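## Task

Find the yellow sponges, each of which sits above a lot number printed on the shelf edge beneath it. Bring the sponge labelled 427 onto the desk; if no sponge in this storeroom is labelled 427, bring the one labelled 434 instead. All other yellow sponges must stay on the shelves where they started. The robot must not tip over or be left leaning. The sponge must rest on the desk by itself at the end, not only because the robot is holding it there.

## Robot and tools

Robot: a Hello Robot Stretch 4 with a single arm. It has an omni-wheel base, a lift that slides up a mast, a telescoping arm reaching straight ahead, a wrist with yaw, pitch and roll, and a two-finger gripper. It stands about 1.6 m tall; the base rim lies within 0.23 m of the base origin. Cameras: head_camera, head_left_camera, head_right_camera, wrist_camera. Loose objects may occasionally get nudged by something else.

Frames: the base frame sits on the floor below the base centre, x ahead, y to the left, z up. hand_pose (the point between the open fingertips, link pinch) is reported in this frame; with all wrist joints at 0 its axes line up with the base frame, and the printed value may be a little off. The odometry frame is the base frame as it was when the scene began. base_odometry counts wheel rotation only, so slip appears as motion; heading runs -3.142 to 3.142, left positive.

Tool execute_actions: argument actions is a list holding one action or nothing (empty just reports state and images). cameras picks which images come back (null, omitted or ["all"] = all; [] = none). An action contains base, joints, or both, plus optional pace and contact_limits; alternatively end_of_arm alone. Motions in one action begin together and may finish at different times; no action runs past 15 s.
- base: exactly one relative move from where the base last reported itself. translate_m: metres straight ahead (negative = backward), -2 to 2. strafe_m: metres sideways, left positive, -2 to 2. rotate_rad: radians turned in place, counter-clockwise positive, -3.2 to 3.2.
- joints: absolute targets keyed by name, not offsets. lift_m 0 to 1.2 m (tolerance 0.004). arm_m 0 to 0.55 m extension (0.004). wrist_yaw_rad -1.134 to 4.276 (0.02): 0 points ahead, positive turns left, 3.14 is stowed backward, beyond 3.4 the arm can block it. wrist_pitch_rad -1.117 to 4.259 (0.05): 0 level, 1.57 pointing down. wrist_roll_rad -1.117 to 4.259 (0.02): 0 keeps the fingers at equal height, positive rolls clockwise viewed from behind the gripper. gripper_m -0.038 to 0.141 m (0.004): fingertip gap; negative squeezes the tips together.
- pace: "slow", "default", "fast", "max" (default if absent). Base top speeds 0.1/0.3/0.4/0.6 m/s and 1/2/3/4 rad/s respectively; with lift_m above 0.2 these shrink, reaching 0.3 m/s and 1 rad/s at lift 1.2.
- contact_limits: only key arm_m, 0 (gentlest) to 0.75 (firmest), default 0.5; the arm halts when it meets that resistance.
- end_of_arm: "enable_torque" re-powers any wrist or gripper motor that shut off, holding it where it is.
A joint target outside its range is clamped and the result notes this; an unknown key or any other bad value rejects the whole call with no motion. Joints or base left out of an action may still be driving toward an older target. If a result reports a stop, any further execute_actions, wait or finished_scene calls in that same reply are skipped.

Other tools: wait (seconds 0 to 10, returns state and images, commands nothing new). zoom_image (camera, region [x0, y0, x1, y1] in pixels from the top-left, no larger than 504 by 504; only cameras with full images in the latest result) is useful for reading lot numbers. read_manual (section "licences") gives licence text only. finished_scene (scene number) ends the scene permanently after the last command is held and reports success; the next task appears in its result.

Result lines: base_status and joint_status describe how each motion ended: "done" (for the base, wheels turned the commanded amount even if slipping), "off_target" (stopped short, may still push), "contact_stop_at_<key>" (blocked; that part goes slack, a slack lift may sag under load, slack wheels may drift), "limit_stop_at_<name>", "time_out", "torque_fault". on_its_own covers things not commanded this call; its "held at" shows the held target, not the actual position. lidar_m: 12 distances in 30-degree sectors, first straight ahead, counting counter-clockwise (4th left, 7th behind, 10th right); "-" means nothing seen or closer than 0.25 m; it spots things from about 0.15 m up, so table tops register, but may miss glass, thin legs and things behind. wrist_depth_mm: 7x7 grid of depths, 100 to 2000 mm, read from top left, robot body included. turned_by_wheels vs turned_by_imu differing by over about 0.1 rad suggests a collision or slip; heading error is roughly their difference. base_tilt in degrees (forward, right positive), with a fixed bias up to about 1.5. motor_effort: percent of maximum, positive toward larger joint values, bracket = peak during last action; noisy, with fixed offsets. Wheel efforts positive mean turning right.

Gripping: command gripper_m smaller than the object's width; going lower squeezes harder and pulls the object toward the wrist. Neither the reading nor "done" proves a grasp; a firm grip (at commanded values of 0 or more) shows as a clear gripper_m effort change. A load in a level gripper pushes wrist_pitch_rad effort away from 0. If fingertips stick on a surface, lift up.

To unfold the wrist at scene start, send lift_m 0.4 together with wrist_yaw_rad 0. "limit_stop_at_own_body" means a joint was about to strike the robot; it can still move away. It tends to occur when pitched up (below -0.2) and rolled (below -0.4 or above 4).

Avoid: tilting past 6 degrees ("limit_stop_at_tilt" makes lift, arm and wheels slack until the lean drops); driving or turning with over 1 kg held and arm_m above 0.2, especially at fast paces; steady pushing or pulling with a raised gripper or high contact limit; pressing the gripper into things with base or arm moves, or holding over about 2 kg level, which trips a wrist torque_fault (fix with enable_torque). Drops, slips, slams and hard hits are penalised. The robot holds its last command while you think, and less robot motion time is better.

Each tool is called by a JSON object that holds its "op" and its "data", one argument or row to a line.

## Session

{"op": "execute_actions", "data": {
  "actions": []
}}

Scene clock: 0.00 s.
base_odometry: x=+0.000 y=+0.000 heading=+0.000 (m, m, rad; odometry frame)
turned_by_wheels: +0.000 (rad since the last result)
turned_by_imu: +0.000 (rad since the last result)
base_tilt: forward=+0.2 right=+0.0 (deg)
lidar_m: 0.74 0.74 0.85 1.35 1.78 0.89 0.79 1.51 1.69 1.40 1.39 0.92
base_status: not commanded
joint_positions: lift_m=+0.185 arm_m=+0.000 wrist_yaw_rad=+3.107 wrist_pitch_rad=-0.007 wrist_roll_rad=+0.018 gripper_m=+0.057
joint_status: not commanded
motor_effort: lift_m=+21 arm_m=+0 wrist_yaw_rad=+0 wrist_pitch_rad=-7 wrist_roll_rad=+0 gripper_m=-3 wheel_0=+0 wheel_1=+0 wheel_2=+0 (%)
hand_pose: x=-0.1139 y=+0.0974 z=+0.3654 quat_wxyz=(+0.017, +0.004, +0.009, +1.000) (m; base frame)
wrist_depth_mm: - 142 1708 1808 1983 - - / - 132 960 1098 1983 - - / - 133 195 1397 1397 1576 - / 119 141 279 1756 1921 - - / 1397 1537 1618 1808 1921 - - / 1366 1464 198 1397 213 1618 1499 / 976 891 991 154 946 946 1078
pictures: head_camera, head_left_camera, head_right_camera, wrist_camera
Images, in order (width x height): head_camera 420x560, head_left_camera 420x672, head_right_camera 420x672, wrist_camera 616x392.

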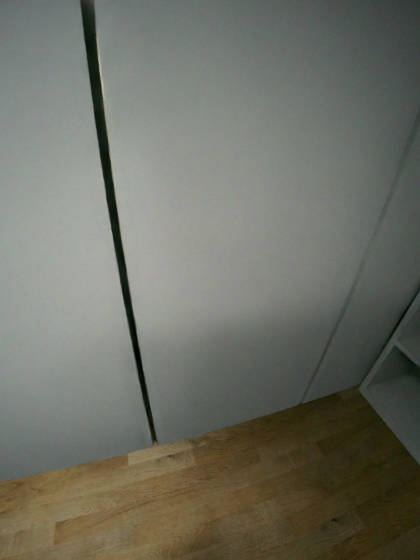

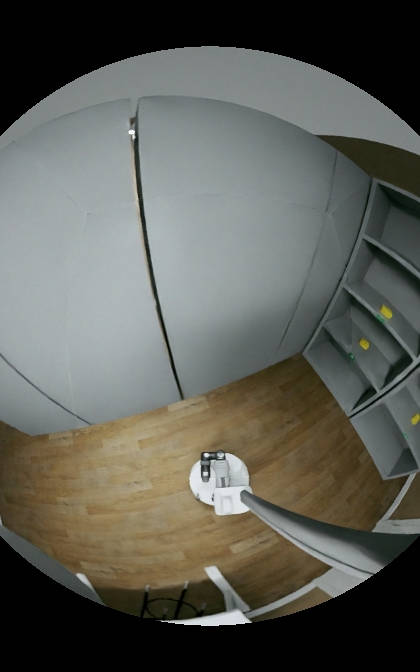

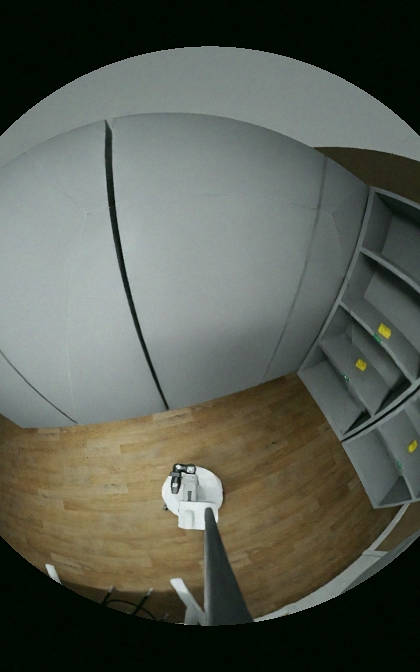

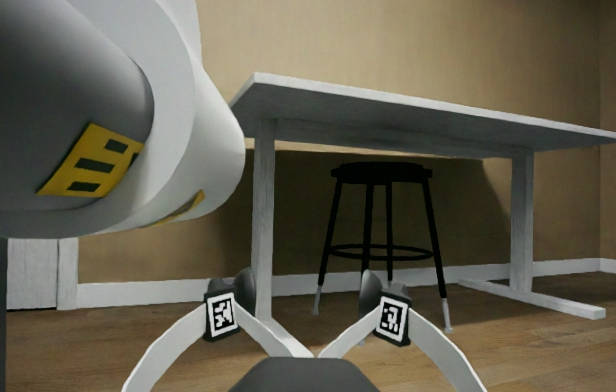

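{"op": "execute_actions", "data": {
  "actions": [
    {"base":{"rotate_rad":-1.25},"joints":{"lift_m":0.45,"wrist_yaw_rad":0,"arm_m":0.3},"pace":"fast"}
  ],
  "cameras": ["wrist_camera","head_camera"]
}}

Scene clock: 8.47 s.
base_odometry: x=+0.000 y=+0.000 heading=-1.250 (m, m, rad; odometry frame)
turned_by_wheels: -1.250 (rad since the last result)
turned_by_imu: -1.237 (rad since the last result)
base_tilt: forward=+0.3 right=-0.1 (deg)
lidar_m: 1.37 1.08 0.78 0.74 0.79 1.06 2.92 1.05 0.76 0.94 1.51 1.45
base_status: done
joint_positions: lift_m=+0.450 arm_m=+0.299 wrist_yaw_rad=+0.001 wrist_pitch_rad=-0.007 wrist_roll_rad=+0.018 gripper_m=+0.057
joint_status: all done
motor_effort: lift_m=+24(26) arm_m=+8(8) wrist_yaw_rad=-1(7) wrist_pitch_rad=-7(10) wrist_roll_rad=+1(0) gripper_m=-2(2) wheel_0=+0(12) wheel_1=-1(11) wheel_2=-1(9) (%)
hand_pose: x=+0.7580 y=-0.0872 z=+0.6301 quat_wxyz=(+1.000, +0.009, -0.004, +0.000) (m; base frame)
wrist_depth_mm: 1160 1308 1336 1308 1336 1308 1336 / 946 931 1025 917 891 960 1042 / 1160 1308 1308 1336 1308 1336 1336 / 1160 1308 1281 1308 1336 1308 1336 / 1025 1008 1060 1042 946 1205 1229 / 1182 1308 198 1308 213 1308 1308 / 1182 1281 1308 154 1308 1308 1308
pictures: head_camera, wrist_camera
Images, in order (width x height): head_camera 420x560, wrist_camera 616x392.

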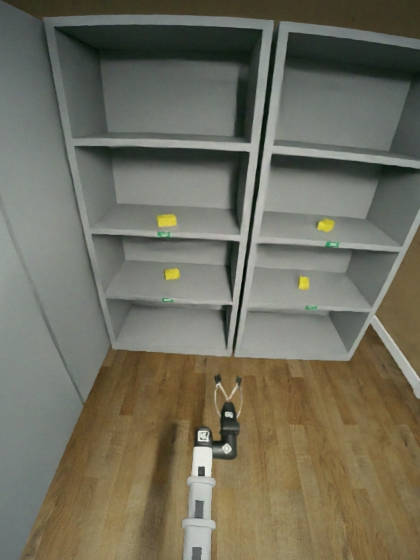

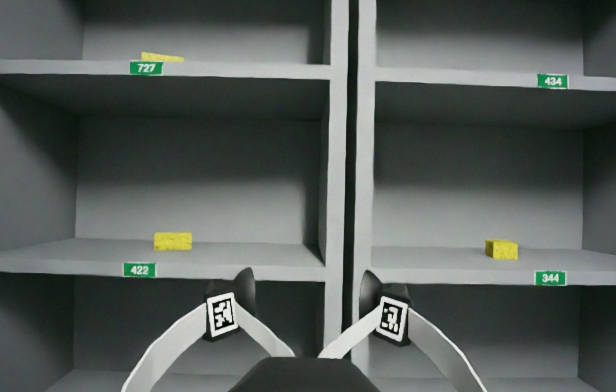

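{"op": "execute_actions", "data": {
  "actions": [
    {"base":{"translate_m":-2},"joints":{"wrist_yaw_rad":-1.0,"arm_m":0,"gripper_m":0.13},"pace":"max"}
  ],
  "cameras": []
}}

{"op": "execute_actions", "data": {
  "actions": [
    {"base":{"translate_m":-0.48},"pace":"max"}
  ],
  "cameras": ["head_left_camera"]
}}

Scene clock: 21.13 s.
base_odometry: x=-0.630 y=+1.898 heading=-1.250 (m, m, rad; odometry frame)
turned_by_wheels: +0.000 (rad since the last result)
turned_by_imu: -0.005 (rad since the last result)
base_tilt: forward=+0.2 right=+0.0 (deg)
lidar_m: 3.05 1.07 0.76 0.73 1.32 0.94 0.90 0.88 1.23 0.94 0.81 1.07
base_status: done
joint_positions: lift_m=+0.450 arm_m=+0.002 wrist_yaw_rad=-1.000 wrist_pitch_rad=-0.007 wrist_roll_rad=+0.017 gripper_m=+0.130
joint_status: all done
motor_effort: lift_m=+23(24) arm_m=-8(12) wrist_yaw_rad=+0(8) wrist_pitch_rad=-7(7) wrist_roll_rad=+1(1) gripper_m=+0(1) wheel_0=+0(7) wheel_1=+1(5) wheel_2=+1(10) (%)
hand_pose: x=+0.2550 y=-0.2900 z=+0.6302 quat_wxyz=(+0.878, +0.006, -0.007, -0.479) (m; base frame)
wrist_depth_mm: - - - 1756 1537 1366 1229 / - - - 1756 1499 1336 1205 / - - - 1708 1499 1366 1205 / - - 1430 1160 1008 1255 1229 / - - 1863 1708 1499 1308 1205 / - 1308 1499 1661 1499 1281 1205 / 1537 1464 1576 148 1464 1255 1205
pictures: none
No camera images: the call's "cameras" was empty. Leave "cameras" out to get every camera's image.

Scene clock: 23.60 s.
base_odometry: x=-0.781 y=+2.354 heading=-1.250 (m, m, rad; odometry frame)
turned_by_wheels: +0.000 (rad since the last result)
turned_by_imu: -0.001 (rad since the last result)
base_tilt: forward=+0.2 right=-0.1 (deg)
lidar_m: 3.00 1.07 0.95 1.77 0.62 0.44 0.42 0.43 0.53 1.55 1.07 1.10
base_status: done
joint_positions: lift_m=+0.450 arm_m=+0.002 wrist_yaw_rad=-1.000 wrist_pitch_rad=-0.007 wrist_roll_rad=+0.017 gripper_m=+0.130
joint_status: not commanded
motor_effort: lift_m=+23(23) arm_m=-8(8) wrist_yaw_rad=+1(0) wrist_pitch_rad=-6(8) wrist_roll_rad=+1(1) gripper_m=+0(1) wheel_0=+1(5) wheel_1=+1(6) wheel_2=+0(13) (%)
hand_pose: x=+0.2550 y=-0.2900 z=+0.6302 quat_wxyz=(+0.878, +0.006, -0.007, -0.479) (m; base frame)
wrist_depth_mm: - - - 1756 1499 1366 1205 / - - - 1756 1537 1366 1229 / - - - 1708 1499 1366 1205 / - - 1921 1618 1499 1366 1205 / - - 1983 1661 1537 1336 1205 / - 1430 1863 1661 1464 1281 1205 / 1537 1464 1576 148 1430 1281 1205
pictures: head_left_camera
Images, in order (width x height): head_left_camera 420x672.

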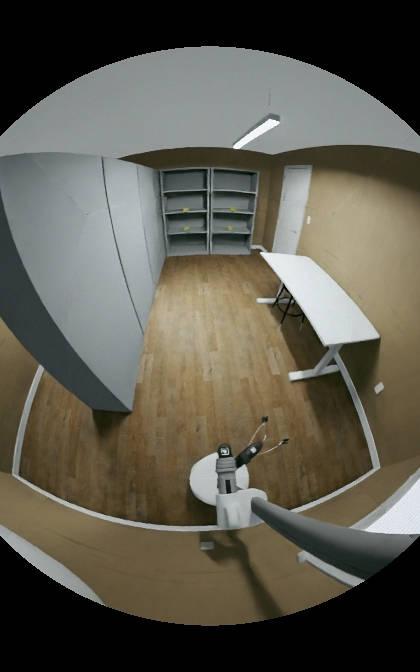

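{"op": "execute_actions", "data": {
  "actions": [
    {"base":{"strafe_m":1.75},"pace":"max"}
  ],
  "cameras": ["head_camera","wrist_camera"]
}}

Scene clock: 51.47 s.
base_odometry: x=+0.879 y=+2.906 heading=-1.250 (m, m, rad; odometry frame)
turned_by_wheels: +0.000 (rad since the last result)
turned_by_imu: +0.008 (rad since the last result)
base_tilt: forward=+0.2 right=+0.0 (deg)
lidar_m: 1.83 0.66 0.47 0.45 0.47 0.47 0.44 0.46 0.63 1.68 0.82 0.81
base_status: done
joint_positions: lift_m=+0.450 arm_m=+0.002 wrist_yaw_rad=-1.000 wrist_pitch_rad=-0.007 wrist_roll_rad=+0.017 gripper_m=+0.130
joint_status: not commanded
motor_effort: lift_m=+23(23) arm_m=-8(8) wrist_yaw_rad=+1(0) wrist_pitch_rad=-5(7) wrist_roll_rad=+1(1) gripper_m=+0(0) wheel_0=+1(11) wheel_1=-1(12) wheel_2=+0(0) (%)
hand_pose: x=+0.2550 y=-0.2900 z=+0.6302 quat_wxyz=(+0.878, +0.006, -0.007, -0.479) (m; base frame)
wrist_depth_mm: 1182 1366 668 842 - - - / 1098 917 699 842 - - - / 1182 1397 661 842 - - - / 1205 1397 668 854 - - - / 1118 960 668 854 - - - / 1205 768 634 854 - - - / 1205 1308 647 148 1661 1576 1756
pictures: head_camera, wrist_camera
Images, in order (width x height): head_camera 420x560, wrist_camera 616x392.

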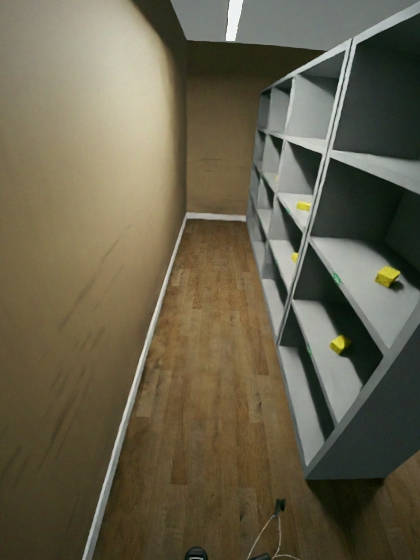

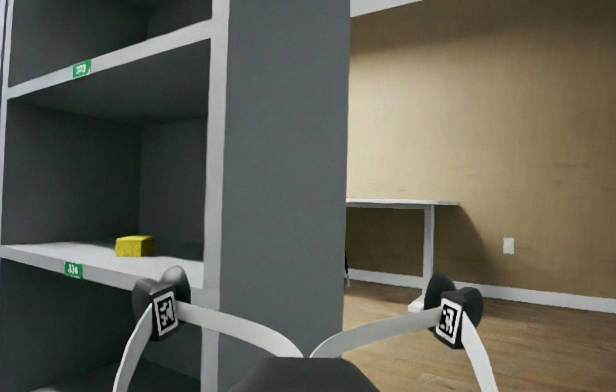

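{"op": "zoom_image", "data": {
  "camera": "wrist_camera",
  "region": [20,50,140,290]
}}

{"op": "execute_actions", "data": {
  "actions": [
    {"base":{"translate_m":1.2},"joints":{"wrist_yaw_rad":-0.65},"pace":"max"}
  ],
  "cameras": ["wrist_camera"]
}}

{"op": "execute_actions", "data": {
  "actions": [
    {"base":{"translate_m":0.95},"pace":"max"}
  ],
  "cameras": ["wrist_camera"]
}}

Region (20, 50, 140, 290) of wrist_camera's 616x392 image, scaled by 2.100.

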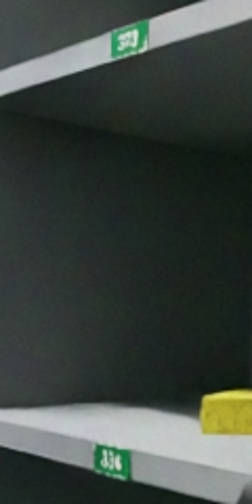

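Scene clock: 66.73 s.
base_odometry: x=+1.258 y=+1.767 heading=-1.250 (m, m, rad; odometry frame)
turned_by_wheels: +0.000 (rad since the last result)
turned_by_imu: +0.006 (rad since the last result)
base_tilt: forward=+0.2 right=-0.1 (deg)
lidar_m: 1.86 0.67 0.49 0.44 0.48 0.66 1.64 0.79 0.55 0.54 0.55 0.76
base_status: done
joint_positions: lift_m=+0.450 arm_m=+0.002 wrist_yaw_rad=-0.650 wrist_pitch_rad=-0.007 wrist_roll_rad=+0.017 gripper_m=+0.130
joint_status: all done
motor_effort: lift_m=+23(23) arm_m=-8(8) wrist_yaw_rad=+1(6) wrist_pitch_rad=-7(9) wrist_roll_rad=+1(1) gripper_m=-1(0) wheel_0=+0(8) wheel_1=-1(7) wheel_2=+0(13) (%)
hand_pose: x=+0.3494 y=-0.2442 z=+0.6302 quat_wxyz=(+0.948, +0.007, -0.006, -0.319) (m; base frame)
wrist_depth_mm: - 1921 1160 1255 621 585 402 / - 1921 1118 891 866 842 399 / - 1863 1160 1281 1118 917 397 / - 1983 1138 1281 1118 917 399 / - 1863 1118 1138 1025 891 397 / - 1863 1118 1255 559 410 397 / 1537 1397 1118 148 1060 427 397
pictures: wrist_camera
Images, in order (width x height): wrist_camera 616x392.

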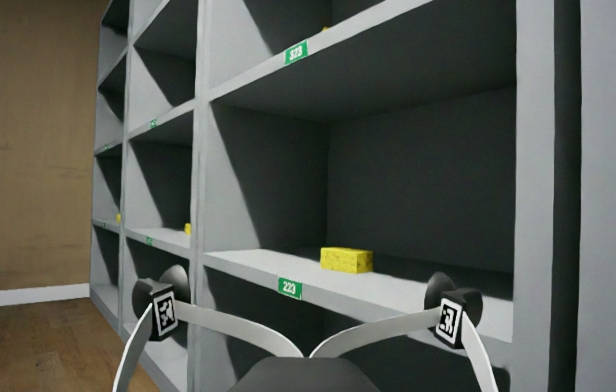

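Scene clock: 70.10 s.
base_odometry: x=+1.558 y=+0.866 heading=-1.250 (m, m, rad; odometry frame)
turned_by_wheels: +0.000 (rad since the last result)
turned_by_imu: +0.004 (rad since the last result)
base_tilt: forward=+0.3 right=+0.0 (deg)
lidar_m: 1.85 0.69 0.49 0.44 0.49 0.69 1.83 0.75 0.54 0.52 0.55 0.76
base_status: done
joint_positions: lift_m=+0.450 arm_m=+0.002 wrist_yaw_rad=-0.650 wrist_pitch_rad=-0.007 wrist_roll_rad=+0.017 gripper_m=+0.130
joint_status: not commanded
motor_effort: lift_m=+22(23) arm_m=-8(8) wrist_yaw_rad=+1(1) wrist_pitch_rad=-7(6) wrist_roll_rad=+1(1) gripper_m=+0(0) wheel_0=-2(5) wheel_1=+0(5) wheel_2=+0(14) (%)
hand_pose: x=+0.3494 y=-0.2442 z=+0.6302 quat_wxyz=(+0.948, +0.007, -0.006, -0.319) (m; base frame)
wrist_depth_mm: 1618 1808 1138 1205 609 585 394 / 1618 1863 1098 891 878 842 392 / 1661 1808 1138 1255 1118 917 392 / 1618 1808 1138 1255 1118 904 392 / 1661 1808 1118 1138 1008 878 394 / 1618 1756 1078 1205 554 455 394 / 1537 1366 1118 148 1060 421 392
pictures: wrist_camera
Images, in order (width x height): wrist_camera 616x392.

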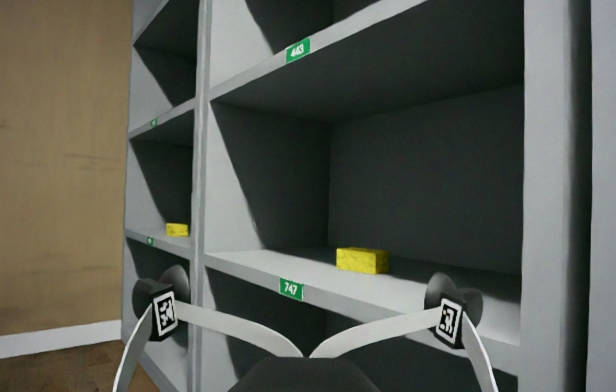

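{"op": "execute_actions", "data": {
  "actions": [
    {"base":{"translate_m":0.55},"joints":{"arm_m":0.4},"pace":"max"}
  ],
  "cameras": ["wrist_camera"]
}}

Scene clock: 76.00 s.
base_odometry: x=+1.731 y=+0.344 heading=-1.250 (m, m, rad; odometry frame)
turned_by_wheels: +0.000 (rad since the last result)
turned_by_imu: +0.003 (rad since the last result)
base_tilt: forward=+0.3 right=-0.1 (deg)
lidar_m: 1.62 0.68 0.49 0.46 0.48 0.68 1.84 0.77 0.55 0.52 0.56 0.74
base_status: done
joint_positions: lift_m=+0.450 arm_m=+0.399 wrist_yaw_rad=-0.650 wrist_pitch_rad=-0.007 wrist_roll_rad=+0.018 gripper_m=+0.130
joint_status: all done
motor_effort: lift_m=+23(22) arm_m=+8(11) wrist_yaw_rad=-1(1) wrist_pitch_rad=-5(7) wrist_roll_rad=+1(0) gripper_m=+2(1) wheel_0=-2(7) wheel_1=-1(2) wheel_2=-1(13) (%)
hand_pose: x=+0.7463 y=-0.2441 z=+0.6302 quat_wxyz=(+0.948, +0.007, -0.006, -0.319) (m; base frame)
wrist_depth_mm: 878 991 1098 1205 603 585 389 / 866 991 1078 917 878 866 389 / 878 1008 1078 1255 1118 904 387 / 866 991 1098 1281 1118 904 387 / 878 991 1078 917 1025 878 384 / 866 917 1078 1182 554 496 382 / 878 946 1078 148 1060 418 379
pictures: wrist_camera
Images, in order (width x height): wrist_camera 616x392.

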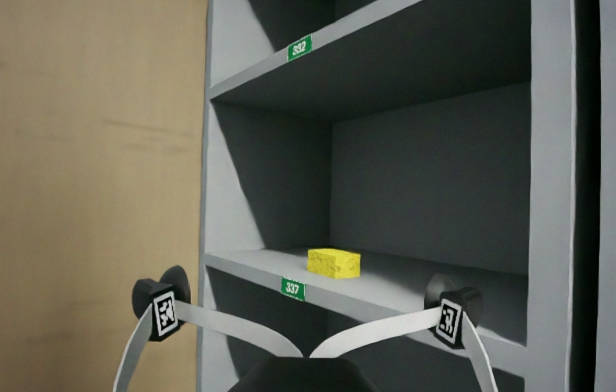

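{"op": "execute_actions", "data": {
  "actions": [
    {"base":{"translate_m":-0.7},"joints":{"arm_m":0,"lift_m":0.3},"pace":"max"}
  ],
  "cameras": []
}}

{"op": "execute_actions", "data": {
  "actions": [
    {"base":{"translate_m":-2},"joints":{"wrist_yaw_rad":-1.0},"pace":"max"}
  ],
  "cameras": []
}}

{"op": "execute_actions", "data": {
  "actions": [
    {"base":{"strafe_m":-1.95},"pace":"max"}
  ],
  "cameras": []
}}

{"op": "execute_actions", "data": {
  "actions": [
    {"base":{"translate_m":2},"joints":{"wrist_yaw_rad":0},"pace":"max"}
  ],
  "cameras": []
}}

{"op": "execute_actions", "data": {
  "actions": [
    {"base":{"translate_m":1.15},"joints":{"lift_m":0.9,"wrist_pitch_rad":0.3,"gripper_m":0.14},"pace":"max"}
  ],
  "cameras": ["head_camera","wrist_camera"]
}}

Scene clock: 88.17 s.
base_odometry: x=+1.511 y=+1.008 heading=-1.250 (m, m, rad; odometry frame)
turned_by_wheels: +0.000 (rad since the last result)
turned_by_imu: +0.000 (rad since the last result)
base_tilt: forward=+0.3 right=+0.0 (deg)
lidar_m: 1.88 0.68 0.48 0.46 0.49 0.68 1.81 0.76 0.55 0.53 0.55 0.76
base_status: done
joint_positions: lift_m=+0.300 arm_m=+0.002 wrist_yaw_rad=-0.650 wrist_pitch_rad=-0.007 wrist_roll_rad=+0.017 gripper_m=+0.130
joint_status: all done
motor_effort: lift_m=+18(21) arm_m=-8(11) wrist_yaw_rad=+1(1) wrist_pitch_rad=-7(8) wrist_roll_rad=+1(1) gripper_m=+0(0) wheel_0=+0(4) wheel_1=+0(10) wheel_2=+0(10) (%)
hand_pose: x=+0.3494 y=-0.2442 z=+0.4805 quat_wxyz=(+0.948, +0.007, -0.006, -0.319) (m; base frame)
wrist_depth_mm: 1808 1921 1205 931 866 469 609 / 1756 1921 1255 1336 1118 473 597 / 1808 1921 1255 1397 1118 469 603 / 1756 1921 1229 976 585 466 603 / 1808 1983 1255 1366 1098 466 574 / 1708 1537 1229 1366 521 452 609 / 1229 1138 1078 148 521 469 609
pictures: none
No camera images: the call's "cameras" was empty. Leave "cameras" out to get every camera's image.

Scene clock: 93.23 s.
base_odometry: x=+0.881 y=+2.906 heading=-1.250 (m, m, rad; odometry frame)
turned_by_wheels: +0.000 (rad since the last result)
turned_by_imu: -0.005 (rad since the last result)
base_tilt: forward=+0.3 right=-0.1 (deg)
lidar_m: 1.85 0.65 0.45 0.44 0.47 0.47 0.44 0.46 0.63 1.67 0.82 0.80
base_status: done
joint_positions: lift_m=+0.300 arm_m=+0.002 wrist_yaw_rad=-1.000 wrist_pitch_rad=-0.007 wrist_roll_rad=+0.017 gripper_m=+0.130
joint_status: all done
motor_effort: lift_m=+19(18) arm_m=-8(8) wrist_yaw_rad=-1(8) wrist_pitch_rad=-8(6) wrist_roll_rad=+2(1) gripper_m=+0(0) wheel_0=+2(7) wheel_1=+0(5) wheel_2=+0(14) (%)
hand_pose: x=+0.2552 y=-0.2900 z=+0.4805 quat_wxyz=(+0.878, +0.006, -0.007, -0.479) (m; base frame)
wrist_depth_mm: 1008 946 691 842 - - - / 1182 1336 699 842 - - - / 1182 1397 676 842 - - - / 1138 1336 668 854 - - - / 1205 1397 668 854 - - - / 1205 1336 627 854 1921 1808 - / 1060 976 654 148 1281 1182 1336
pictures: none
No camera images: the call's "cameras" was empty. Leave "cameras" out to get every camera's image.

Scene clock: 98.07 s.
base_odometry: x=-0.970 y=+2.292 heading=-1.250 (m, m, rad; odometry frame)
turned_by_wheels: +0.000 (rad since the last result)
turned_by_imu: -0.003 (rad since the last result)
base_tilt: forward=+0.3 right=-0.1 (deg)
lidar_m: 2.19 1.34 1.10 1.74 0.62 0.42 0.39 0.40 0.56 1.35 1.04 0.94
base_status: done
joint_positions: lift_m=+0.300 arm_m=+0.002 wrist_yaw_rad=-1.000 wrist_pitch_rad=-0.007 wrist_roll_rad=+0.017 gripper_m=+0.130
joint_status: not commanded
motor_effort: lift_m=+19(19) arm_m=-8(8) wrist_yaw_rad=-1(1) wrist_pitch_rad=-6(7) wrist_roll_rad=+1(1) gripper_m=+1(1) wheel_0=-1(12) wheel_1=+1(13) wheel_2=+1(2) (%)
hand_pose: x=+0.2552 y=-0.2900 z=+0.4805 quat_wxyz=(+0.878, +0.006, -0.007, -0.479) (m; base frame)
wrist_depth_mm: - - 1756 1499 1336 1182 1060 / - - 1756 1499 1281 1160 1060 / 1366 1078 1042 1430 1336 1160 1042 / 1808 - 1708 1499 1308 1138 1060 / 1661 1983 1708 1464 1281 1160 1042 / 1618 1537 1078 1464 1255 1098 1042 / 1229 1138 1138 148 1229 1098 1042
pictures: none
No camera images: the call's "cameras" was empty. Leave "cameras" out to get every camera's image.

Scene clock: 103.13 s.
base_odometry: x=-0.339 y=+0.394 heading=-1.250 (m, m, rad; odometry frame)
turned_by_wheels: +0.000 (rad since the last result)
turned_by_imu: +0.009 (rad since the last result)
base_tilt: forward=+0.3 right=+0.0 (deg)
lidar_m: 1.87 1.38 1.00 0.95 1.00 1.36 2.41 0.78 0.56 0.52 0.54 1.84
base_status: done
joint_positions: lift_m=+0.300 arm_m=+0.002 wrist_yaw_rad=+0.000 wrist_pitch_rad=-0.007 wrist_roll_rad=+0.017 gripper_m=+0.130
joint_status: all done
motor_effort: lift_m=+19(19) arm_m=-8(8) wrist_yaw_rad=+1(9) wrist_pitch_rad=-11(7) wrist_roll_rad=+1(1) gripper_m=+1(1) wheel_0=-1(6) wheel_1=+0(5) wheel_2=-1(12) (%)
hand_pose: x=+0.4611 y=-0.0875 z=+0.4805 quat_wxyz=(+1.000, +0.009, -0.004, +0.000) (m; base frame)
wrist_depth_mm: 1537 1808 1983 1808 1921 1983 1808 / 1537 1863 - - - - 1808 / 1537 - - - - - 1756 / 1576 - - - - - 1756 / 1576 - - - - - 1808 / 1576 1499 1618 1618 1661 1661 1708 / 1205 1160 1205 148 1255 1182 1308
pictures: none
No camera images: the call's "cameras" was empty. Leave "cameras" out to get every camera's image.

Scene clock: 106.73 s.
base_odometry: x=+0.023 y=-0.698 heading=-1.250 (m, m, rad; odometry frame)
turned_by_wheels: +0.000 (rad since the last result)
turned_by_imu: +0.005 (rad since the last result)
base_tilt: forward=+0.3 right=-0.1 (deg)
lidar_m: 0.71 0.74 1.00 0.95 1.01 1.38 3.61 1.06 1.29 1.28 1.06 0.77
base_status: done
joint_positions: lift_m=+0.900 arm_m=+0.002 wrist_yaw_rad=+0.000 wrist_pitch_rad=+0.302 wrist_roll_rad=+0.017 gripper_m=+0.140
joint_status: all done
motor_effort: lift_m=+23(26) arm_m=-8(8) wrist_yaw_rad=+1(1) wrist_pitch_rad=-6(4) wrist_roll_rad=+1(1) gripper_m=+0(1) wheel_0=-1(7) wheel_1=+0(8) wheel_2=+0(14) (%)
hand_pose: x=+0.4481 y=-0.0875 z=+0.9922 quat_wxyz=(+0.989, +0.009, +0.150, -0.001) (m; base frame)
wrist_depth_mm: 866 866 445 854 866 866 866 / 904 891 466 904 904 904 904 / 741 750 492 788 831 715 931 / 976 508 512 517 521 539 554 / 1025 1025 539 1025 1025 1042 1042 / 991 205 554 1008 1025 218 1025 / 798 768 603 152 820 788 842
pictures: head_camera, wrist_camera
Images, in order (width x height): head_camera 420x560, wrist_camera 616x392.

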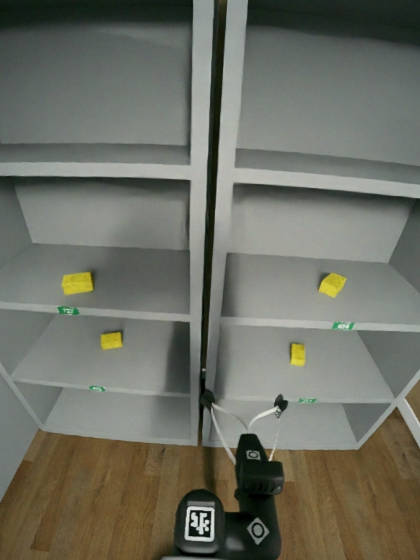

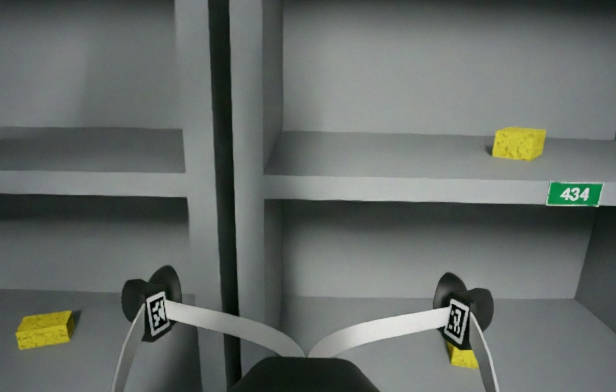

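{"op": "execute_actions", "data": {
  "actions": [
    {"base":{"rotate_rad":-0.34},"joints":{"lift_m":0.945},"pace":"fast"}
  ],
  "cameras": ["wrist_camera"]
}}

{"op": "execute_actions", "data": {
  "actions": [
    {"base":{"translate_m":0.15},"joints":{"arm_m":0.27}}
  ],
  "cameras": ["head_camera","wrist_camera"]
}}

Scene clock: 114.23 s.
base_odometry: x=+0.023 y=-0.698 heading=-1.590 (m, m, rad; odometry frame)
turned_by_wheels: -0.340 (rad since the last result)
turned_by_imu: -0.335 (rad since the last result)
base_tilt: forward=+0.3 right=+0.0 (deg)
lidar_m: 0.72 0.72 0.80 0.96 0.96 1.09 1.74 1.26 1.05 1.27 1.30 0.90
base_status: done
joint_positions: lift_m=+0.945 arm_m=+0.002 wrist_yaw_rad=+0.000 wrist_pitch_rad=+0.302 wrist_roll_rad=+0.017 gripper_m=+0.140
joint_status: all done
motor_effort: lift_m=+24(25) arm_m=-8(8) wrist_yaw_rad=+1(0) wrist_pitch_rad=-6(7) wrist_roll_rad=+1(1) gripper_m=+1(1) wheel_0=+2(6) wheel_1=+0(7) wheel_2=+0(4) (%)
hand_pose: x=+0.4481 y=-0.0875 z=+1.0372 quat_wxyz=(+0.989, +0.009, +0.150, -0.001) (m; base frame)
wrist_depth_mm: 445 842 904 976 1042 891 723 / 449 866 917 1008 1098 891 750 / 477 878 931 991 1098 878 788 / 480 549 564 627 715 820 1118 / 496 960 1042 1160 1229 931 1138 / 512 205 1060 1118 1098 218 1229 / 525 741 866 151 878 878 1229
pictures: wrist_camera
Images, in order (width x height): wrist_camera 616x392.

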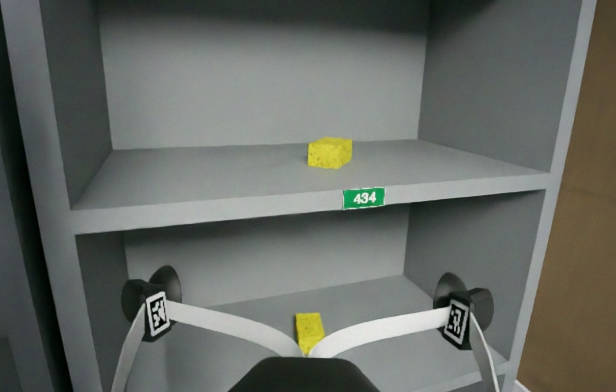

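Scene clock: 116.17 s.
base_odometry: x=+0.020 y=-0.848 heading=-1.590 (m, m, rad; odometry frame)
turned_by_wheels: +0.000 (rad since the last result)
turned_by_imu: +0.001 (rad since the last result)
base_tilt: forward=+0.3 right=-0.1 (deg)
lidar_m: 0.59 0.57 0.63 1.01 1.01 1.14 1.81 1.14 1.18 1.25 1.24 0.73
base_status: done
joint_positions: lift_m=+0.945 arm_m=+0.268 wrist_yaw_rad=+0.000 wrist_pitch_rad=+0.302 wrist_roll_rad=+0.017 gripper_m=+0.140
joint_status: all done
motor_effort: lift_m=+24(24) arm_m=+8(10) wrist_yaw_rad=+0(1) wrist_pitch_rad=-7(7) wrist_roll_rad=+1(1) gripper_m=+0(1) wheel_0=+0(6) wheel_1=+1(3) wheel_2=+1(12) (%)
hand_pose: x=+0.7148 y=-0.0874 z=+1.0372 quat_wxyz=(+0.989, +0.009, +0.150, -0.001) (m; base frame)
wrist_depth_mm: 473 500 539 580 627 668 569 / 488 517 559 603 654 691 574 / 504 544 580 627 683 715 585 / 508 539 554 559 574 585 559 / 364 370 377 359 362 392 394 / 276 206 283 287 289 218 293 / 226 217 228 151 232 231 253
pictures: head_camera, wrist_camera
Images, in order (width x height): head_camera 420x560, wrist_camera 616x392.

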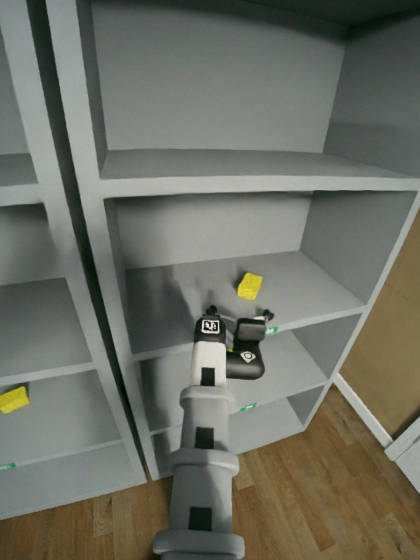

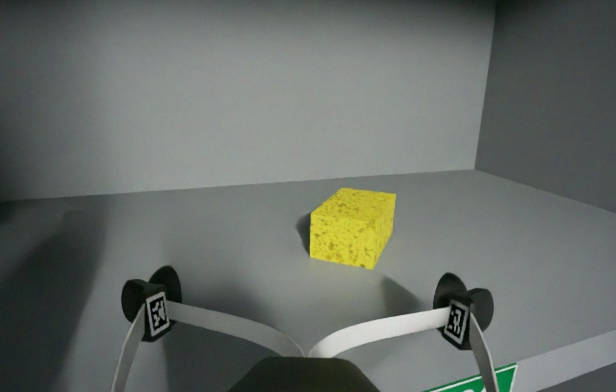

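{"op": "execute_actions", "data": {
  "actions": [
    {"joints":{"arm_m":0.42,"wrist_yaw_rad":-0.15,"lift_m":0.933}}
  ],
  "cameras": ["wrist_camera"]
}}

{"op": "execute_actions", "data": {
  "actions": [
    {"joints":{"gripper_m":0.015}}
  ],
  "cameras": ["wrist_camera"]
}}

{"op": "execute_actions", "data": {
  "actions": [
    {"joints":{"lift_m":0.965}}
  ],
  "cameras": ["wrist_camera"]
}}

Scene clock: 129.07 s.
base_odometry: x=+0.020 y=-0.848 heading=-1.590 (m, m, rad; odometry frame)
turned_by_wheels: +0.000 (rad since the last result)
turned_by_imu: +0.002 (rad since the last result)
base_tilt: forward=+0.3 right=+0.0 (deg)
lidar_m: 0.58 0.59 0.65 1.01 1.00 1.14 1.79 1.16 1.17 1.24 1.24 0.69
base_status: not commanded
joint_positions: lift_m=+0.933 arm_m=+0.419 wrist_yaw_rad=-0.150 wrist_pitch_rad=+0.302 wrist_roll_rad=+0.017 gripper_m=+0.140
joint_status: all done
motor_effort: lift_m=+18(22) arm_m=+8(10) wrist_yaw_rad=+0(1) wrist_pitch_rad=-8(7) wrist_roll_rad=+1(1) gripper_m=+1(1) wheel_0=+0(0) wheel_1=+0(0) wheel_2=+1(1) (%)
hand_pose: x=+0.8487 y=-0.1276 z=+1.0257 quat_wxyz=(+0.986, +0.020, +0.149, -0.075) (m; base frame)
wrist_depth_mm: 364 397 439 488 554 559 466 / 377 410 455 508 574 569 477 / 387 427 473 530 609 580 484 / 402 436 473 521 530 535 480 / 338 343 347 250 359 362 364 / 256 206 225 216 267 218 271 / 211 202 211 151 215 207 224
pictures: wrist_camera
Images, in order (width x height): wrist_camera 616x392.

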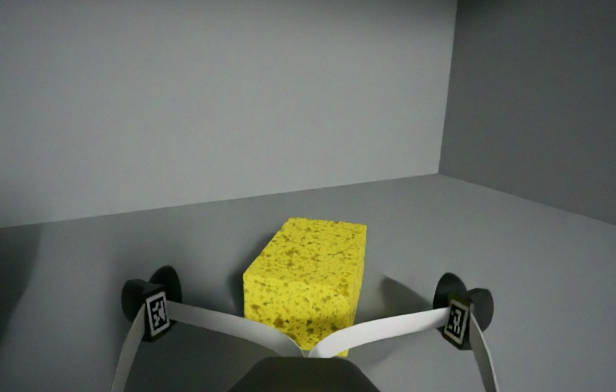

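Scene clock: 131.30 s.
base_odometry: x=+0.020 y=-0.848 heading=-1.590 (m, m, rad; odometry frame)
turned_by_wheels: +0.000 (rad since the last result)
turned_by_imu: +0.001 (rad since the last result)
base_tilt: forward=+0.3 right=-0.1 (deg)
lidar_m: 0.58 0.58 0.66 1.02 1.00 1.12 1.80 1.15 1.17 1.25 1.24 0.71
base_status: not commanded
joint_positions: lift_m=+0.933 arm_m=+0.419 wrist_yaw_rad=-0.150 wrist_pitch_rad=+0.302 wrist_roll_rad=+0.017 gripper_m=+0.015
joint_status: all done
motor_effort: lift_m=+18(18) arm_m=+9(8) wrist_yaw_rad=+0(0) wrist_pitch_rad=-7(5) wrist_roll_rad=+1(1) gripper_m=-18(17) wheel_0=+0(0) wheel_1=+0(0) wheel_2=+1(1) (%)
hand_pose: x=+0.8487 y=-0.1276 z=+1.0257 quat_wxyz=(+0.986, +0.020, +0.149, -0.075) (m; base frame)
wrist_depth_mm: 364 394 436 488 554 564 469 / 375 410 452 508 580 574 477 / 389 424 473 535 603 580 484 / 402 436 469 525 530 539 480 / 338 343 349 240 355 362 364 / 257 260 197 204 201 270 271 / 211 193 203 209 206 199 224
pictures: wrist_camera
Images, in order (width x height): wrist_camera 616x392.

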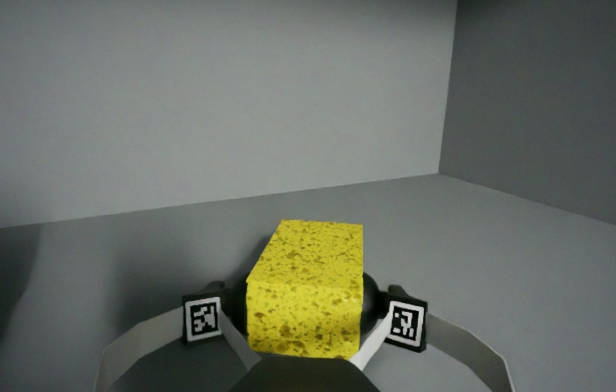

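Scene clock: 132.23 s.
base_odometry: x=+0.020 y=-0.848 heading=-1.590 (m, m, rad; odometry frame)
turned_by_wheels: +0.000 (rad since the last result)
turned_by_imu: +0.000 (rad since the last result)
base_tilt: forward=+0.2 right=-0.1 (deg)
lidar_m: 0.58 0.57 0.65 1.01 1.01 1.14 1.81 1.15 1.16 1.25 1.25 0.72
base_status: not commanded
joint_positions: lift_m=+0.965 arm_m=+0.419 wrist_yaw_rad=-0.150 wrist_pitch_rad=+0.302 wrist_roll_rad=+0.017 gripper_m=+0.015
joint_status: all done
motor_effort: lift_m=+24(26) arm_m=+8(8) wrist_yaw_rad=-1(1) wrist_pitch_rad=-5(6) wrist_roll_rad=+1(1) gripper_m=-19(18) wheel_0=+0(0) wheel_1=+0(1) wheel_2=+1(1) (%)
hand_pose: x=+0.8487 y=-0.1276 z=+1.0571 quat_wxyz=(+0.986, +0.020, +0.149, -0.075) (m; base frame)
wrist_depth_mm: 364 394 436 492 554 559 466 / 375 410 455 512 574 569 477 / 387 427 473 535 609 585 484 / 404 439 496 549 597 574 492 / 399 413 421 240 433 433 439 / 309 314 198 204 201 327 327 / 254 234 245 209 249 239 265
pictures: wrist_camera
Images, in order (width x height): wrist_camera 616x392.

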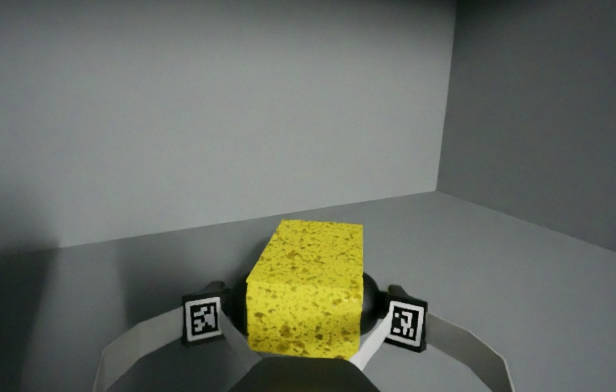

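{"op": "execute_actions", "data": {
  "actions": [
    {"base":{"translate_m":-0.9},"joints":{"arm_m":0.1},"pace":"fast"}
  ],
  "cameras": []
}}

{"op": "execute_actions", "data": {
  "actions": [
    {"base":{"rotate_rad":-1.6},"joints":{"lift_m":0.75}}
  ],
  "cameras": []
}}

{"op": "execute_actions", "data": {
  "actions": [
    {"base":{"translate_m":0.25},"joints":{"arm_m":0.4}}
  ],
  "cameras": ["head_camera","wrist_camera"]
}}

Scene clock: 147.63 s.
base_odometry: x=+0.038 y=+0.052 heading=-1.590 (m, m, rad; odometry frame)
turned_by_wheels: +0.000 (rad since the last result)
turned_by_imu: -0.001 (rad since the last result)
base_tilt: forward=+0.3 right=+0.0 (deg)
lidar_m: 0.61 1.42 0.87 0.72 0.71 0.78 1.26 2.85 0.96 0.79 1.57 1.74
base_status: done
joint_positions: lift_m=+0.965 arm_m=+0.101 wrist_yaw_rad=-0.150 wrist_pitch_rad=+0.303 wrist_roll_rad=+0.017 gripper_m=+0.015
joint_status: all done
motor_effort: lift_m=+24(24) arm_m=-8(9) wrist_yaw_rad=+0(1) wrist_pitch_rad=-8(7) wrist_roll_rad=+2(1) gripper_m=-19(18) wheel_0=+0(5) wheel_1=+0(4) wheel_2=+0(10) (%)
hand_pose: x=+0.5316 y=-0.1276 z=+1.0570 quat_wxyz=(+0.986, +0.020, +0.150, -0.075) (m; base frame)
wrist_depth_mm: 1255 1308 1499 1576 1708 1499 1205 / 1281 1397 1576 1661 1756 1576 1229 / 1182 1098 1537 1661 1921 1537 1281 / 1397 1499 1708 1863 1863 1576 1281 / 1397 1281 1499 240 1983 1661 1308 / 1138 1205 198 203 201 1618 1308 / 1499 1255 1499 208 1576 1464 1308
pictures: none
No camera images: the call's "cameras" was empty. Leave "cameras" out to get every camera's image.

Scene clock: 149.87 s.
base_odometry: x=+0.038 y=+0.052 heading=+3.093 (m, m, rad; odometry frame)
turned_by_wheels: -1.600 (rad since the last result)
turned_by_imu: -1.585 (rad since the last result)
base_tilt: forward=+0.3 right=-0.1 (deg)
lidar_m: 0.79 1.57 1.71 1.44 1.43 0.91 0.71 0.70 0.78 1.21 2.84 0.97
base_status: done
joint_positions: lift_m=+0.750 arm_m=+0.101 wrist_yaw_rad=-0.150 wrist_pitch_rad=+0.303 wrist_roll_rad=+0.017 gripper_m=+0.015
joint_status: all done
motor_effort: lift_m=+18(24) arm_m=-8(8) wrist_yaw_rad=+0(0) wrist_pitch_rad=-6(7) wrist_roll_rad=+1(2) gripper_m=-19(19) wheel_0=+0(5) wheel_1=+1(9) wheel_2=-1(5) (%)
hand_pose: x=+0.5316 y=-0.1276 z=+0.8425 quat_wxyz=(+0.986, +0.020, +0.150, -0.075) (m; base frame)
wrist_depth_mm: 1025 1118 1229 1397 1618 1808 - / 1060 1160 1308 1430 1661 1983 - / 1098 1182 1308 1430 1618 1808 - / 1138 788 820 831 842 1078 - / 1160 544 591 240 1921 - - / 1205 1281 198 203 202 1618 1756 / 1229 976 1255 209 1255 1255 1336
pictures: none
No camera images: the call's "cameras" was empty. Leave "cameras" out to get every camera's image.

Scene clock: 152.13 s.
base_odometry: x=-0.212 y=+0.064 heading=+3.093 (m, m, rad; odometry frame)
turned_by_wheels: +0.000 (rad since the last result)
turned_by_imu: +0.002 (rad since the last result)
base_tilt: forward=+0.3 right=+0.0 (deg)
lidar_m: 0.55 1.06 1.41 1.52 1.51 1.18 0.94 0.94 1.04 1.61 1.40 0.67
base_status: done
joint_positions: lift_m=+0.750 arm_m=+0.399 wrist_yaw_rad=-0.150 wrist_pitch_rad=+0.302 wrist_roll_rad=+0.017 gripper_m=+0.015
joint_status: all done
motor_effort: lift_m=+18(18) arm_m=+8(10) wrist_yaw_rad=-1(0) wrist_pitch_rad=-6(6) wrist_roll_rad=+1(1) gripper_m=-18(19) wheel_0=+0(5) wheel_1=-1(4) wheel_2=+0(7) (%)
hand_pose: x=+0.8287 y=-0.1276 z=+0.8426 quat_wxyz=(+0.986, +0.020, +0.150, -0.075) (m; base frame)
wrist_depth_mm: 621 683 750 842 960 1118 1308 / 647 707 788 878 1008 1138 1430 / 661 732 809 904 1060 1255 1499 / 683 750 809 820 842 854 866 / 535 539 549 240 564 569 574 / 407 410 198 204 201 424 427 / 330 304 319 208 324 314 353
pictures: head_camera, wrist_camera
Images, in order (width x height): head_camera 420x560, wrist_camera 616x392.

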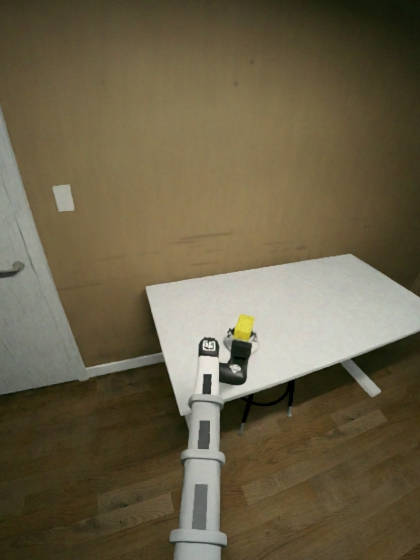

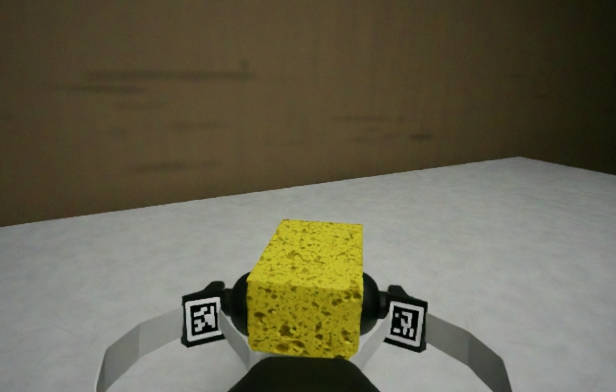

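{"op": "execute_actions", "data": {
  "actions": [
    {"joints":{"lift_m":0.664},"pace":"slow"}
  ],
  "cameras": []
}}

{"op": "execute_actions", "data": {
  "actions": [
    {"joints":{"gripper_m":0.11}}
  ],
  "cameras": []
}}

{"op": "execute_actions", "data": {
  "actions": [
    {"joints":{"arm_m":0.27},"pace":"fast"}
  ],
  "cameras": ["wrist_camera"]
}}

Scene clock: 159.03 s.
base_odometry: x=-0.212 y=+0.064 heading=+3.093 (m, m, rad; odometry frame)
turned_by_wheels: +0.000 (rad since the last result)
turned_by_imu: +0.002 (rad since the last result)
base_tilt: forward=+0.2 right=+0.0 (deg)
lidar_m: 0.54 1.08 1.42 1.54 1.52 1.17 0.96 0.93 1.04 1.62 1.37 0.68
base_status: not commanded
joint_positions: lift_m=+0.664 arm_m=+0.399 wrist_yaw_rad=-0.150 wrist_pitch_rad=+0.302 wrist_roll_rad=+0.017 gripper_m=+0.015
joint_status: all done
motor_effort: lift_m=+17(16) arm_m=+8(8) wrist_yaw_rad=-1(1) wrist_pitch_rad=-7(7) wrist_roll_rad=+1(2) gripper_m=-18(19) wheel_0=+0(0) wheel_1=-1(1) wheel_2=+0(0) (%)
hand_pose: x=+0.8287 y=-0.1276 z=+0.7566 quat_wxyz=(+0.986, +0.020, +0.150, -0.075) (m; base frame)
wrist_depth_mm: 621 676 750 842 946 1118 1336 / 640 707 788 878 1008 1160 1397 / 661 732 798 878 1008 1098 1160 / 500 504 512 525 539 544 554 / 342 347 353 240 359 364 368 / 258 263 198 203 201 273 273 / 211 196 206 209 208 201 227
pictures: none
No camera images: the call's "cameras" was empty. Leave "cameras" out to get every camera's image.

Scene clock: 160.80 s.
base_odometry: x=-0.212 y=+0.064 heading=+3.093 (m, m, rad; odometry frame)
turned_by_wheels: +0.000 (rad since the last result)
turned_by_imu: +0.001 (rad since the last result)
base_tilt: forward=+0.2 right=+0.0 (deg)
lidar_m: 0.56 1.06 1.41 1.51 1.51 1.19 0.95 0.94 1.03 1.60 1.39 0.67
base_status: not commanded
joint_positions: lift_m=+0.664 arm_m=+0.399 wrist_yaw_rad=-0.150 wrist_pitch_rad=+0.302 wrist_roll_rad=+0.017 gripper_m=+0.110
joint_status: all done
motor_effort: lift_m=+17(17) arm_m=+8(8) wrist_yaw_rad=-1(1) wrist_pitch_rad=-7(7) wrist_roll_rad=+1(1) gripper_m=+0(18) wheel_0=+0(0) wheel_1=-1(1) wheel_2=+0(0) (%)
hand_pose: x=+0.8287 y=-0.1276 z=+0.7566 quat_wxyz=(+0.986, +0.020, +0.150, -0.075) (m; base frame)
wrist_depth_mm: 621 683 750 842 960 1118 1336 / 634 699 788 878 1008 1160 1397 / 661 715 798 878 991 1098 1138 / 500 508 521 530 535 544 559 / 342 347 351 253 359 366 368 / 258 249 214 218 213 259 273 / 213 204 213 144 216 209 227
pictures: none
No camera images: the call's "cameras" was empty. Leave "cameras" out to get every camera's image.

Scene clock: 162.00 s.
base_odometry: x=-0.212 y=+0.064 heading=+3.093 (m, m, rad; odometry frame)
turned_by_wheels: +0.000 (rad since the last result)
turned_by_imu: +0.000 (rad since the last result)
base_tilt: forward=+0.2 right=+0.0 (deg)
lidar_m: 0.56 1.09 1.40 1.54 1.52 1.19 0.95 0.93 1.04 1.62 1.37 0.74
base_status: not commanded
joint_positions: lift_m=+0.664 arm_m=+0.271 wrist_yaw_rad=-0.150 wrist_pitch_rad=+0.302 wrist_roll_rad=+0.017 gripper_m=+0.110
joint_status: all done
motor_effort: lift_m=+17(17) arm_m=-8(10) wrist_yaw_rad=+0(1) wrist_pitch_rad=-8(6) wrist_roll_rad=+2(1) gripper_m=-1(1) wheel_0=+0(0) wheel_1=-1(1) wheel_2=+0(0) (%)
hand_pose: x=+0.7016 y=-0.1276 z=+0.7566 quat_wxyz=(+0.986, +0.020, +0.150, -0.075) (m; base frame)
wrist_depth_mm: 715 778 866 960 1098 1281 1537 / 732 809 891 1025 1138 1336 1618 / 750 831 891 1008 1042 1098 1160 / 500 512 517 413 539 549 554 / 343 349 351 340 364 368 368 / 259 250 213 268 218 260 289 / 213 204 213 144 217 227 1205
pictures: wrist_camera
Images, in order (width x height): wrist_camera 616x392.

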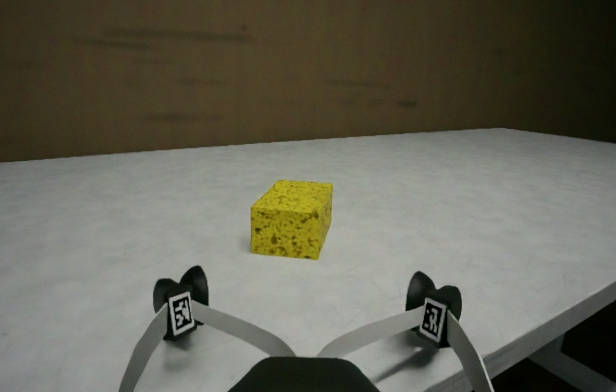

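{"op": "finished_scene", "data": {
  "scene": 2
}}

The scene is finished: the task was done.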